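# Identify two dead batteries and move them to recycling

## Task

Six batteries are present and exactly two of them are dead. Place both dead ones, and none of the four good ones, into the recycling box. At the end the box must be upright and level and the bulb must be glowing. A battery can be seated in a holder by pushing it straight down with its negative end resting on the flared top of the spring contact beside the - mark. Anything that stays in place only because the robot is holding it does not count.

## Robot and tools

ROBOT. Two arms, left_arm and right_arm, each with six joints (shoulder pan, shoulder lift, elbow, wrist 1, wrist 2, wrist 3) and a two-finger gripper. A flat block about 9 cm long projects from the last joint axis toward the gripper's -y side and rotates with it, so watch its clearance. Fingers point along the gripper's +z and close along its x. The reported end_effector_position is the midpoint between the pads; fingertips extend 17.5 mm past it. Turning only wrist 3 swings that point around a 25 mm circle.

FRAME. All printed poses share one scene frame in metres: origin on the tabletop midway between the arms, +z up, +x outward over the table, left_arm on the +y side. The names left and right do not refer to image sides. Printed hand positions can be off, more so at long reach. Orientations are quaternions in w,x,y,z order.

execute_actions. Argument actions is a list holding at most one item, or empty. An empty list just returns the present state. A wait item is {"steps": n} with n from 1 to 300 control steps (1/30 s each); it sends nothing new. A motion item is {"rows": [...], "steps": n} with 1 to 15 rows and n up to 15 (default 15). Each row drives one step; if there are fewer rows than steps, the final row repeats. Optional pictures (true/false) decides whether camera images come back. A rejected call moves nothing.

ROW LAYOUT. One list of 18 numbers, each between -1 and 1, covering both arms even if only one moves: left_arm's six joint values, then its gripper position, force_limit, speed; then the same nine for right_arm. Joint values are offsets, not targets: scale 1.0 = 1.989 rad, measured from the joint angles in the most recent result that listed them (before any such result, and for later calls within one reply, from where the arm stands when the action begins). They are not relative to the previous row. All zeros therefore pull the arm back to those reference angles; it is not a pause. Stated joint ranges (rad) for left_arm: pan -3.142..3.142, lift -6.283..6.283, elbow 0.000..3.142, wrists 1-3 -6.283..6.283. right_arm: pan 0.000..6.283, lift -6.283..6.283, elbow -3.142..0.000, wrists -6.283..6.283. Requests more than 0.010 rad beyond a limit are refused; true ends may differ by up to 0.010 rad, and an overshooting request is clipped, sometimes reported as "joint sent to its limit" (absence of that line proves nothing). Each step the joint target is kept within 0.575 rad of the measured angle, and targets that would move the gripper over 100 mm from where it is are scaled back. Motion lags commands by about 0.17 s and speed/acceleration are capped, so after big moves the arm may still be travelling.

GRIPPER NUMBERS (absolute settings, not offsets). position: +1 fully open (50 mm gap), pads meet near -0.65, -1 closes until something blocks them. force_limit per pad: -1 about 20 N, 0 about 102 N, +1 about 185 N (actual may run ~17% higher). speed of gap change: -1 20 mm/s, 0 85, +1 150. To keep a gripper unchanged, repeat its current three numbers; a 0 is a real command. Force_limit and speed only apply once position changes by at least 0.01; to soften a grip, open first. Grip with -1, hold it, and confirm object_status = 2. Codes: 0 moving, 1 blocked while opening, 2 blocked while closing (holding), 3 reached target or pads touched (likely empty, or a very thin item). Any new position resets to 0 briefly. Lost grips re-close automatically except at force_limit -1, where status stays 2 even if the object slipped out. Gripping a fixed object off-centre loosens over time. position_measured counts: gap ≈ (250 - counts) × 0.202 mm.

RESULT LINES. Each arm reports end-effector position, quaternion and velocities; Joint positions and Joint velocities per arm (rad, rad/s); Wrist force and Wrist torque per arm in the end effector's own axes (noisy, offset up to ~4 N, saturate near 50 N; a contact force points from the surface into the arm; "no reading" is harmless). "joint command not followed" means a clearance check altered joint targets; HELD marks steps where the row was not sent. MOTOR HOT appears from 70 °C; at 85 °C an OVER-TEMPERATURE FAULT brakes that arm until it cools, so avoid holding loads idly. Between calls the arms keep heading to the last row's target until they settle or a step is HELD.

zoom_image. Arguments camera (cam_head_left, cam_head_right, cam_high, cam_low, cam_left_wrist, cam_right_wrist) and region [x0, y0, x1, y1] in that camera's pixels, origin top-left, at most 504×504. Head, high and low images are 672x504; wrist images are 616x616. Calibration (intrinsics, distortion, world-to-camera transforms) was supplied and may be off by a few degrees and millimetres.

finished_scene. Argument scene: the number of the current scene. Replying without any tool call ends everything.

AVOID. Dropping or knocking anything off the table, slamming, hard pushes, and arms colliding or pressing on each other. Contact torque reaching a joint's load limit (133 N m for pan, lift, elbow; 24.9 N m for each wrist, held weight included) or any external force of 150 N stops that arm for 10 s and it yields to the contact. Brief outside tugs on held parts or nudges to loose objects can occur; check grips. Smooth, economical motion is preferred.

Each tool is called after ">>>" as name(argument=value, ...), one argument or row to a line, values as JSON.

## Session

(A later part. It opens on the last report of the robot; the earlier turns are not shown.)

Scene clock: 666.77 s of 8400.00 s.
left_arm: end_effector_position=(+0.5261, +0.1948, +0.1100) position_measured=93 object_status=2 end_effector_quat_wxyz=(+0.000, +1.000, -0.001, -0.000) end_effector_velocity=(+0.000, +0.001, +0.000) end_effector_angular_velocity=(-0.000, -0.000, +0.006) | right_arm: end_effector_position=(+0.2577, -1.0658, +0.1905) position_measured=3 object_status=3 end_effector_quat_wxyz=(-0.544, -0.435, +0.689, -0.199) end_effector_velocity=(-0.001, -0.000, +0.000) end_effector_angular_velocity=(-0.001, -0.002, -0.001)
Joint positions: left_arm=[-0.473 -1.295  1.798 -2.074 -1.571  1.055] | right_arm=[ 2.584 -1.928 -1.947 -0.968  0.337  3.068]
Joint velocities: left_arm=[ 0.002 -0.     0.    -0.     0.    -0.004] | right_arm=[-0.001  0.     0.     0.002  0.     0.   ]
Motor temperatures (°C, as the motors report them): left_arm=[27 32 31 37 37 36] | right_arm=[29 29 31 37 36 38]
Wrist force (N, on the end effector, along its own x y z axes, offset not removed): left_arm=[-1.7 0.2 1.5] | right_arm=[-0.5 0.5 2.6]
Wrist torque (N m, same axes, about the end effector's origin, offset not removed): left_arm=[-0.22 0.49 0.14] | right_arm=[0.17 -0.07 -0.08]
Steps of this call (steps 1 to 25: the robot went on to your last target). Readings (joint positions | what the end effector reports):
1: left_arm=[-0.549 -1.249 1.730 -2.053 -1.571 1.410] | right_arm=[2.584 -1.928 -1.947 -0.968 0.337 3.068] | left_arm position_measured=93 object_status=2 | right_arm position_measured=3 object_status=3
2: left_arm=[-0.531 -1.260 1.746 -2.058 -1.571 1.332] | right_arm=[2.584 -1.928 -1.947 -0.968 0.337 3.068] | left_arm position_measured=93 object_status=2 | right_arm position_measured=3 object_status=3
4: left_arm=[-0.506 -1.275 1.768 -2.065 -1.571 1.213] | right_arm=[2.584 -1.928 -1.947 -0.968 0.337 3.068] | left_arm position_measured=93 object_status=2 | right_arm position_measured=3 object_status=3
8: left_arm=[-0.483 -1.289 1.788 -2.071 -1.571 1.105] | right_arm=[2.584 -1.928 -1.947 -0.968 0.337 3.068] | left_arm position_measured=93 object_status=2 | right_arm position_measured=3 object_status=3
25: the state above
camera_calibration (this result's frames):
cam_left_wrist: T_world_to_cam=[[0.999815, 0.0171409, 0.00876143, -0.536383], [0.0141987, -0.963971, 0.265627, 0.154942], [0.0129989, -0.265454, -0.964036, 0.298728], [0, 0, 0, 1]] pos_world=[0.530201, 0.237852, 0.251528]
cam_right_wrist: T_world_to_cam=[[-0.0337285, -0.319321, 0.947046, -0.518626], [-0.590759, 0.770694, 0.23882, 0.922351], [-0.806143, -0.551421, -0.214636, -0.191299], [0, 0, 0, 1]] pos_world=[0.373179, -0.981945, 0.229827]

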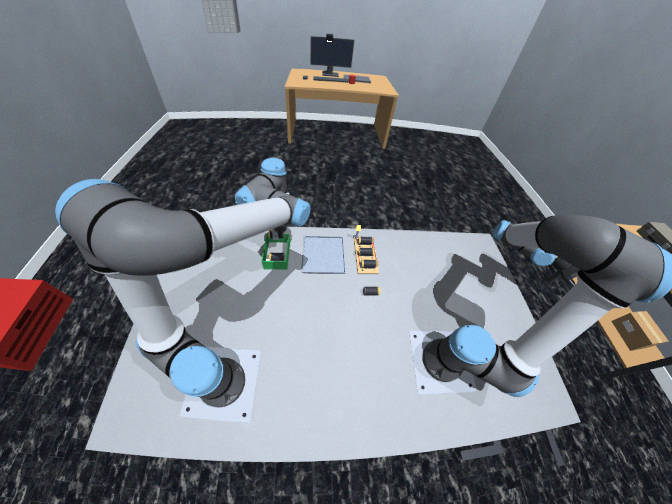

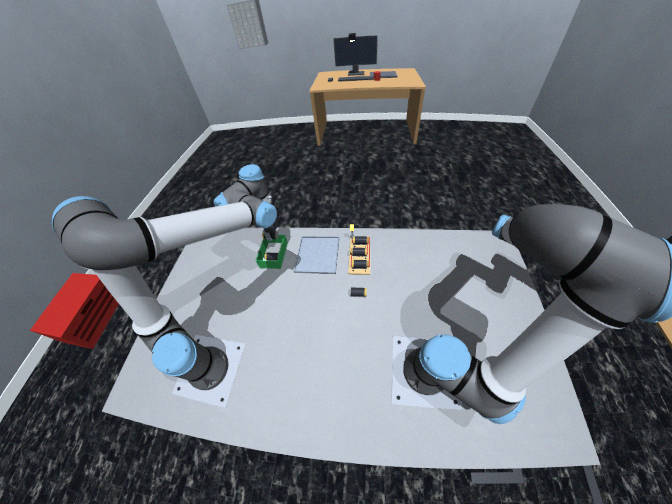

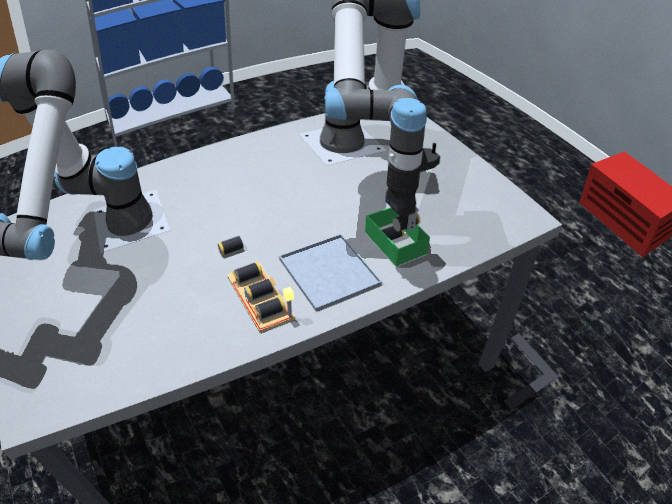

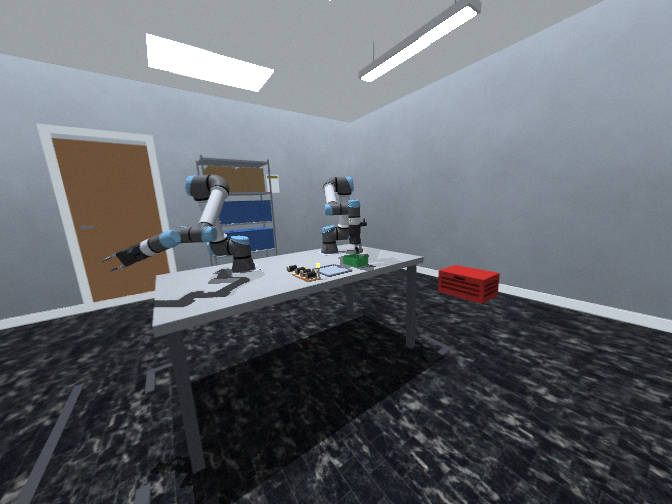

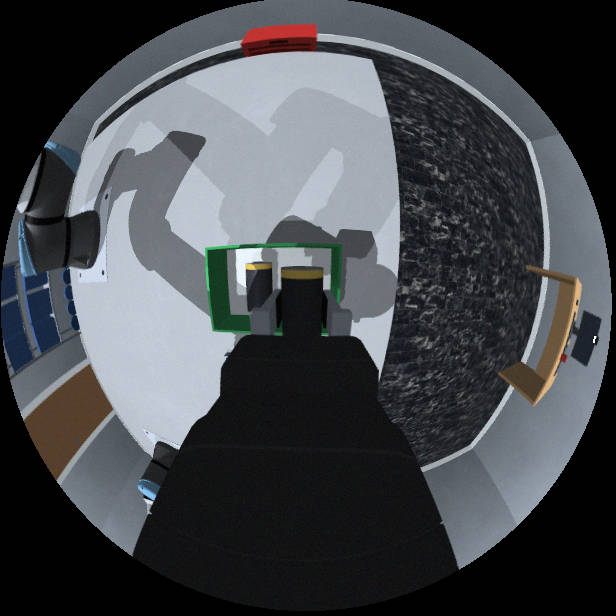

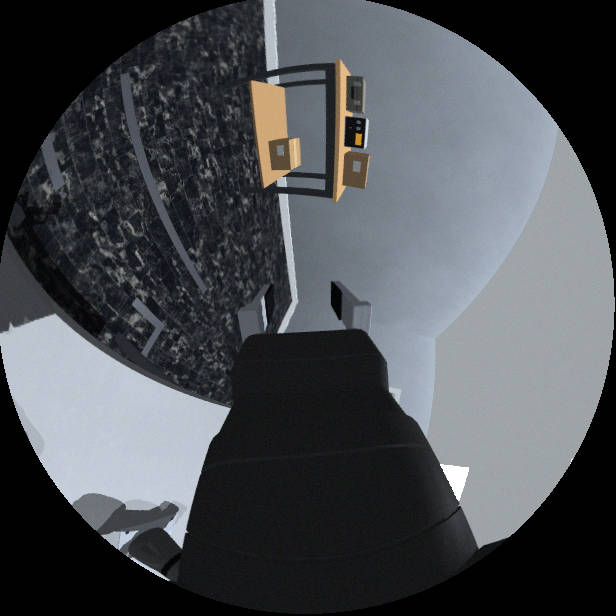

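>>> execute_actions(
  actions=[
    {"rows":[[0,0.008,0.0075,-0.0155,0,0,-1,0,0,0,0,0,0,0,0,1,0,0],[0,0.016,0.0148,-0.0308,0,0,-1,0,0,0,0,0,0,0,0,1,0,0],[0,0.024,0.0215,-0.0455,0,0,-1,0,0,0,0,0,0,0,0,1,0,0],[0,0.032,0.028,-0.06,0,0,-1,0,0,0,0,0,0,0,0,1,0,0],[0,0.04,0.034,-0.074,0,0,-1,0,0,0,0,0,0,0,0,1,0,0],[0,0.048,0.04,-0.088,0,0,-1,0,0,0,0,0,0,0,0,1,0,0],[0,0.056,0.0454,-0.1014,0,0,-1,0,0,0,0,0,0,0,0,1,0,0]],"steps":15},
  ],
  pictures=false,
)

>>> execute_actions(
  actions=[
    {"steps":14},
  ],
  pictures=false,
)

>>> execute_actions(
  actions=[
    {"rows":[[0,0,0,0,0,0,0.6,0,0,0,0,0,0,0,0,1,0,0]],"steps":12},
  ],
  pictures=false,
)

>>> execute_actions(
  actions=[
    {"rows":[[0,-0.008,-0.0054,0.0134,0,0,0.6,0,0,0,0,0,0,0,0,1,0,0],[0,-0.016,-0.0114,0.0274,0,0,0.6,0,0,0,0,0,0,0,0,1,0,0],[0,-0.024,-0.0174,0.0414,0,0,0.6,0,0,0,0,0,0,0,0,1,0,0],[0,-0.032,-0.0239,0.0559,0,0,0.6,0,0,0,0,0,0,0,0,1,0,0],[0,-0.04,-0.0306,0.0706,0,0,0.6,0,0,0,0,0,0,0,0,1,0,0],[0,-0.048,-0.0379,0.0859,0,0,0.6,0,0,0,0,0,0,0,0,1,0,0],[0,-0.056,-0.0454,0.1014,0,0,0.6,0,0,0,0,0,0,0,0,1,0,0]],"steps":15},
  ],
  pictures=false,
)

>>> execute_actions(
  actions=[
    {"steps":12},
  ],
)

Scene clock: 674.63 s of 8400.00 s.
left_arm: end_effector_position=(+0.5262, +0.1948, +0.0344) position_measured=93 object_status=2 end_effector_quat_wxyz=(+0.000, +1.000, -0.001, -0.000) end_effector_velocity=(-0.002, +0.001, -0.042) end_effector_angular_velocity=(-0.001, -0.002, +0.000) | right_arm: end_effector_position=(+0.2577, -1.0658, +0.1905) position_measured=3 object_status=3 end_effector_quat_wxyz=(-0.544, -0.435, +0.689, -0.199) end_effector_velocity=(+0.000, +0.000, -0.001) end_effector_angular_velocity=(+0.001, +0.002, +0.001)
Joint positions: left_arm=[-0.473 -1.191  1.883 -2.262 -1.571  1.055] | right_arm=[ 2.584 -1.928 -1.947 -0.968  0.337  3.068]
Joint velocities: left_arm=[ 0.     0.061  0.046 -0.11  -0.    -0.   ] | right_arm=[ 0.001 -0.001 -0.    -0.002 -0.     0.   ]
Motor temperatures (°C, as the motors report them): left_arm=[27 32 31 37 37 36] | right_arm=[29 29 31 37 36 38]
Wrist force (N, on the end effector, along its own x y z axes, offset not removed): left_arm=[-6.0 0.2 0.9] | right_arm=[0.5 -0.5 1.1]
Wrist torque (N m, same axes, about the end effector's origin, offset not removed): left_arm=[-0.31 1.10 0.23] | right_arm=[-0.07 -0.33 -0.12]
Steps of this call (steps 1 to 15: the robot went on to your last target; steps 16 to 90: nothing new was sent; then 4.37 s passed at rest; steps 91 to 105: all 15 steps of this action). Readings (joint positions | what the end effector reports):
91: left_arm=[-0.473 -1.295 1.798 -2.074 -1.571 1.055] | right_arm=[2.584 -1.928 -1.947 -0.968 0.337 3.068] | left_arm position_measured=93 object_status=2 | right_arm position_measured=3 object_status=3
92: left_arm=[-0.473 -1.293 1.800 -2.078 -1.571 1.055] | right_arm=[2.584 -1.928 -1.947 -0.968 0.337 3.068] | left_arm position_measured=93 object_status=2 | right_arm position_measured=3 object_status=3
94: left_arm=[-0.473 -1.281 1.811 -2.100 -1.571 1.055] | right_arm=[2.584 -1.928 -1.947 -0.968 0.337 3.068] | left_arm position_measured=93 object_status=2 | right_arm position_measured=3 object_status=3
98: left_arm=[-0.473 -1.235 1.849 -2.182 -1.571 1.055] | right_arm=[2.584 -1.928 -1.947 -0.968 0.337 3.068] | left_arm position_measured=93 object_status=2 | right_arm position_measured=3 object_status=3
105: the state above

Scene clock: 675.10 s of 8400.00 s.
left_arm: end_effector_position=(+0.5260, +0.1949, +0.0297) position_measured=93 object_status=2 end_effector_quat_wxyz=(+0.000, +1.000, -0.001, -0.000) end_effector_velocity=(+0.000, -0.000, -0.000) end_effector_angular_velocity=(-0.001, -0.001, -0.000) | right_arm: end_effector_position=(+0.2577, -1.0658, +0.1905) position_measured=3 object_status=3 end_effector_quat_wxyz=(-0.544, -0.435, +0.689, -0.199) end_effector_velocity=(+0.001, +0.000, -0.000) end_effector_angular_velocity=(-0.001, -0.001, +0.001)
Joint positions: left_arm=[-0.473 -1.184  1.888 -2.275 -1.571  1.055] | right_arm=[ 2.584 -1.928 -1.947 -0.968  0.337  3.068]
Joint velocities: left_arm=[ 0.     0.     0.    -0.002  0.     0.   ] | right_arm=[ 0.001 -0.     0.     0.001  0.     0.   ]
Motor temperatures (°C, as the motors report them): left_arm=[27 32 31 37 37 36] | right_arm=[29 29 31 37 36 38]
Wrist force (N, on the end effector, along its own x y z axes, offset not removed): left_arm=[1.0 -2.6 2.1] | right_arm=[-0.2 0.1 3.0]
Wrist torque (N m, same axes, about the end effector's origin, offset not removed): left_arm=[-0.79 -0.17 0.06] | right_arm=[0.16 -0.15 -0.05]
Steps of this call (steps 1 to 14: the robot went on to your last target). Readings (joint positions | what the end effector reports):
1: left_arm=[-0.473 -1.189 1.884 -2.266 -1.571 1.055] | right_arm=[2.584 -1.928 -1.947 -0.968 0.337 3.068] | left_arm position_measured=93 object_status=2 | right_arm position_measured=3 object_status=3
2: left_arm=[-0.473 -1.188 1.885 -2.268 -1.571 1.055] | right_arm=[2.584 -1.928 -1.947 -0.968 0.337 3.068] | left_arm position_measured=93 object_status=2 | right_arm position_measured=3 object_status=3
4: left_arm=[-0.473 -1.186 1.886 -2.271 -1.571 1.055] | right_arm=[2.584 -1.928 -1.947 -0.968 0.337 3.068] | left_arm position_measured=93 object_status=2 | right_arm position_measured=3 object_status=3
8: left_arm=[-0.473 -1.185 1.888 -2.274 -1.571 1.055] | right_arm=[2.584 -1.928 -1.947 -0.968 0.337 3.068] | left_arm position_measured=93 object_status=2 | right_arm position_measured=3 object_status=3
14: the state above

Scene clock: 675.50 s of 8400.00 s.
left_arm: end_effector_position=(+0.5260, +0.1949, +0.0296) position_measured=63 object_status=3 end_effector_quat_wxyz=(+0.000, +1.000, -0.001, -0.000) end_effector_velocity=(+0.000, +0.000, +0.001) end_effector_angular_velocity=(-0.001, -0.001, +0.002) | right_arm: end_effector_position=(+0.2577, -1.0658, +0.1905) position_measured=3 object_status=3 end_effector_quat_wxyz=(-0.544, -0.435, +0.689, -0.199) end_effector_velocity=(+0.000, +0.000, +0.001) end_effector_angular_velocity=(-0.000, -0.000, +0.001)
Joint positions: left_arm=[-0.473 -1.184  1.888 -2.275 -1.571  1.055] | right_arm=[ 2.584 -1.928 -1.947 -0.968  0.337  3.068]
Joint velocities: left_arm=[ 0.001 -0.001 -0.    -0.001  0.    -0.001] | right_arm=[ 0.001  0.001  0.    -0.001  0.    -0.   ]
Motor temperatures (°C, as the motors report them): left_arm=[27 32 31 37 37 36] | right_arm=[29 29 31 37 36 38]
Wrist force (N, on the end effector, along its own x y z axes, offset not removed): left_arm=[-0.9 0.6 2.6] | right_arm=[-0.5 0.7 1.1]
Wrist torque (N m, same axes, about the end effector's origin, offset not removed): left_arm=[0.17 0.41 0.07] | right_arm=[0.17 -0.04 -0.17]
Steps of this call (steps 1 to 12: all 12 steps of this action). Readings (joint positions | what the end effector reports):
1: left_arm=[-0.473 -1.184 1.888 -2.275 -1.571 1.055] | right_arm=[2.584 -1.928 -1.947 -0.968 0.337 3.068] | left_arm position_measured=88 object_status=0 | right_arm position_measured=3 object_status=3
2: left_arm=[-0.473 -1.184 1.888 -2.275 -1.571 1.055] | right_arm=[2.584 -1.928 -1.947 -0.968 0.337 3.068] | left_arm position_measured=74 object_status=0 | right_arm position_measured=3 object_status=3
4: left_arm=[-0.473 -1.184 1.888 -2.275 -1.571 1.055] | right_arm=[2.584 -1.928 -1.947 -0.968 0.337 3.068] | left_arm position_measured=63 object_status=0 | right_arm position_measured=3 object_status=3
8: left_arm=[-0.473 -1.184 1.888 -2.275 -1.571 1.055] | right_arm=[2.584 -1.928 -1.947 -0.968 0.337 3.068] | left_arm position_measured=63 object_status=0 | right_arm position_measured=3 object_status=3
12: the state above

Scene clock: 676.00 s of 8400.00 s.
left_arm: end_effector_position=(+0.5265, +0.1946, +0.1047) position_measured=63 object_status=3 end_effector_quat_wxyz=(+0.000, +1.000, -0.001, +0.000) end_effector_velocity=(-0.004, +0.002, +0.044) end_effector_angular_velocity=(+0.003, +0.005, -0.001) | right_arm: end_effector_position=(+0.2577, -1.0658, +0.1905) position_measured=3 object_status=3 end_effector_quat_wxyz=(-0.544, -0.435, +0.689, -0.199) end_effector_velocity=(+0.000, -0.000, +0.001) end_effector_angular_velocity=(-0.002, -0.002, -0.000)
Joint positions: left_arm=[-0.473 -1.288  1.804 -2.087 -1.571  1.055] | right_arm=[ 2.584 -1.928 -1.947 -0.968  0.337  3.068]
Joint velocities: left_arm=[-0.    -0.06  -0.051  0.117 -0.     0.001] | right_arm=[-0.     0.001  0.     0.002 -0.     0.   ]
Motor temperatures (°C, as the motors report them): left_arm=[27 32 31 37 37 36] | right_arm=[29 29 31 37 36 38]
Wrist force (N, on the end effector, along its own x y z axes, offset not removed): left_arm=[-2.0 -2.7 1.4] | right_arm=[-0.2 -0.2 1.6]
Wrist torque (N m, same axes, about the end effector's origin, offset not removed): left_arm=[-0.60 0.47 0.34] | right_arm=[0.12 -0.11 -0.14]
Steps of this call (steps 1 to 15: all 15 steps of this action). Readings (joint positions | what the end effector reports):
1: left_arm=[-0.473 -1.184 1.888 -2.275 -1.571 1.055] | right_arm=[2.584 -1.928 -1.947 -0.968 0.337 3.068] | left_arm position_measured=63 object_status=3 | right_arm position_measured=3 object_status=3
2: left_arm=[-0.473 -1.186 1.887 -2.272 -1.571 1.055] | right_arm=[2.584 -1.928 -1.947 -0.968 0.337 3.068] | left_arm position_measured=63 object_status=3 | right_arm position_measured=3 object_status=3
4: left_arm=[-0.473 -1.198 1.878 -2.252 -1.571 1.055] | right_arm=[2.584 -1.928 -1.947 -0.968 0.337 3.068] | left_arm position_measured=63 object_status=3 | right_arm position_measured=3 object_status=3
8: left_arm=[-0.473 -1.244 1.841 -2.172 -1.571 1.055] | right_arm=[2.584 -1.928 -1.947 -0.968 0.337 3.068] | left_arm position_measured=63 object_status=3 | right_arm position_measured=3 object_status=3
15: the state above

Scene clock: 676.40 s of 8400.00 s.
left_arm: end_effector_position=(+0.5261, +0.1949, +0.1098) position_measured=63 object_status=3 end_effector_quat_wxyz=(+0.000, +1.000, -0.001, -0.000) end_effector_velocity=(-0.000, +0.001, +0.002) end_effector_angular_velocity=(-0.000, -0.001, +0.000) | right_arm: end_effector_position=(+0.2577, -1.0658, +0.1905) position_measured=3 object_status=3 end_effector_quat_wxyz=(-0.544, -0.435, +0.689, -0.199) end_effector_velocity=(+0.001, +0.000, +0.000) end_effector_angular_velocity=(+0.000, +0.000, +0.001)
Joint positions: left_arm=[-0.473 -1.295  1.798 -2.074 -1.571  1.055] | right_arm=[ 2.584 -1.928 -1.947 -0.968  0.337  3.068]
Joint velocities: left_arm=[ 0.001 -0.004 -0.001  0.004  0.     0.001] | right_arm=[ 0.001  0.     0.    -0.    -0.    -0.   ]
Motor temperatures (°C, as the motors report them): left_arm=[27 32 31 37 37 36] | right_arm=[29 29 31 37 36 38]
Wrist force (N, on the end effector, along its own x y z axes, offset not removed): left_arm=[-1.1 -1.5 3.0] | right_arm=[-0.9 -0.1 1.6]
Wrist torque (N m, same axes, about the end effector's origin, offset not removed): left_arm=[-0.56 0.35 0.06] | right_arm=[0.15 -0.01 -0.16]
Steps of this call (steps 1 to 12: the robot went on to your last target). Readings (joint positions | what the end effector reports):
1: left_arm=[-0.473 -1.290 1.802 -2.084 -1.571 1.055] | right_arm=[2.584 -1.928 -1.947 -0.968 0.337 3.068] | left_arm position_measured=63 object_status=3 | right_arm position_measured=3 object_status=3
2: left_arm=[-0.473 -1.291 1.801 -2.081 -1.571 1.055] | right_arm=[2.584 -1.928 -1.947 -0.968 0.337 3.068] | left_arm position_measured=63 object_status=3 | right_arm position_measured=3 object_status=3
4: left_arm=[-0.473 -1.293 1.800 -2.078 -1.571 1.055] | right_arm=[2.584 -1.928 -1.947 -0.968 0.337 3.068] | left_arm position_measured=63 object_status=3 | right_arm position_measured=3 object_status=3
8: left_arm=[-0.473 -1.295 1.798 -2.075 -1.571 1.055] | right_arm=[2.584 -1.928 -1.947 -0.968 0.337 3.068] | left_arm position_measured=63 object_status=3 | right_arm position_measured=3 object_status=3
12: the state above
camera_calibration (this result's frames):
cam_left_wrist: T_world_to_cam=[[0.999813, 0.0172356, 0.00877723, -0.536426], [0.0142857, -0.963968, 0.265634, 0.154968], [0.0130393, -0.265459, -0.964034, 0.298616], [0, 0, 0, 1]] pos_world=[0.530218, 0.237901, 0.251419]
cam_right_wrist: T_world_to_cam=[[-0.0337285, -0.319321, 0.947046, -0.518626], [-0.590759, 0.770694, 0.23882, 0.922351], [-0.806143, -0.551421, -0.214636, -0.1913], [0, 0, 0, 1]] pos_world=[0.373179, -0.981945, 0.229827]

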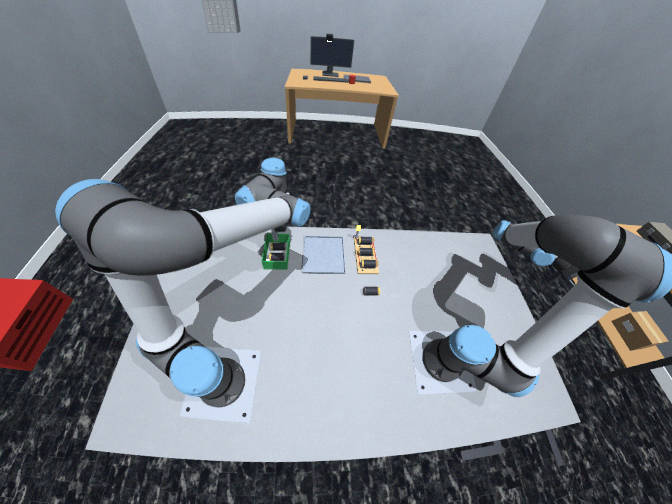

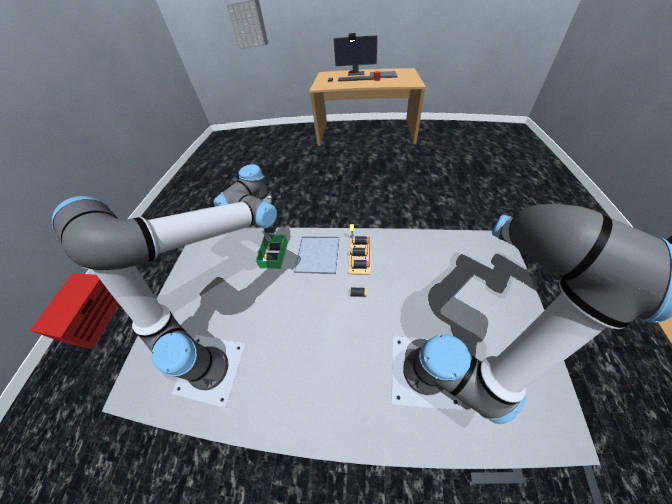

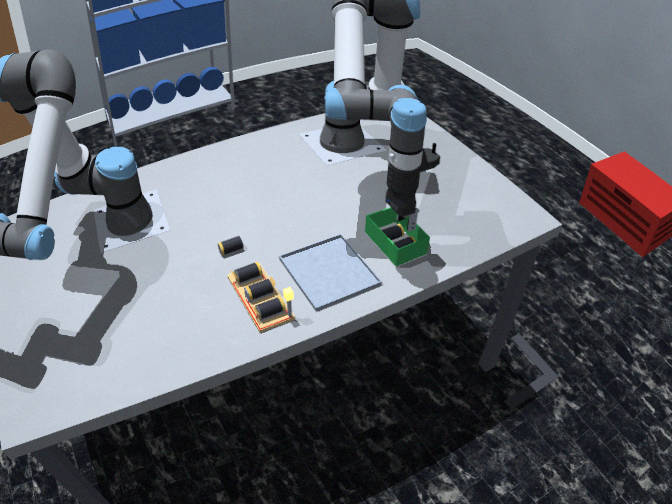

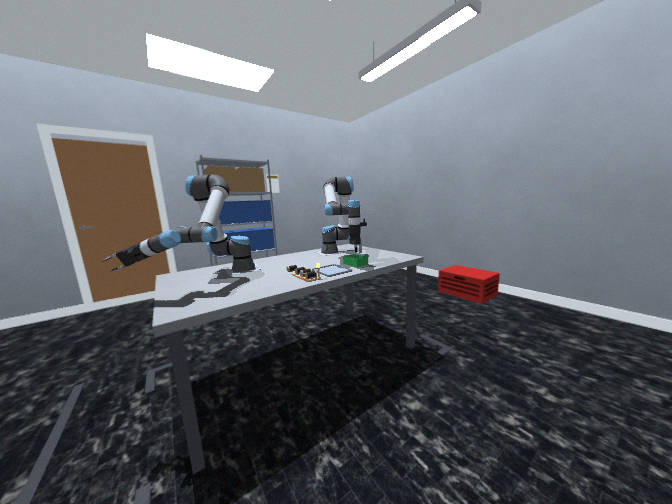

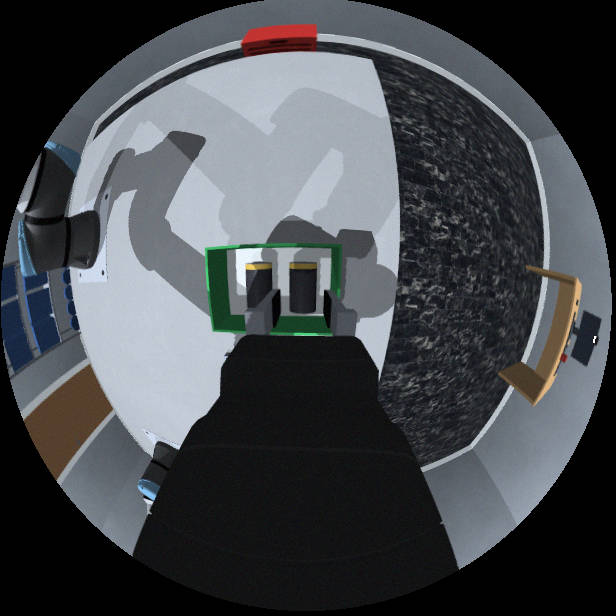

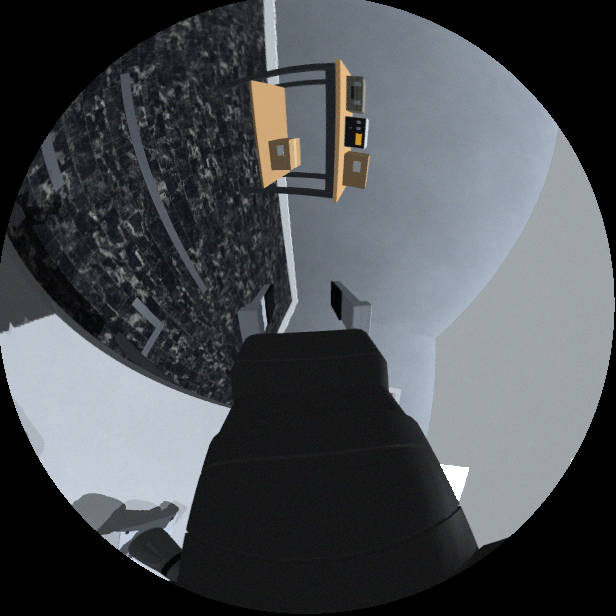

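>>> finished_scene(
  scene=1,
)

The scene is finished: the task was done.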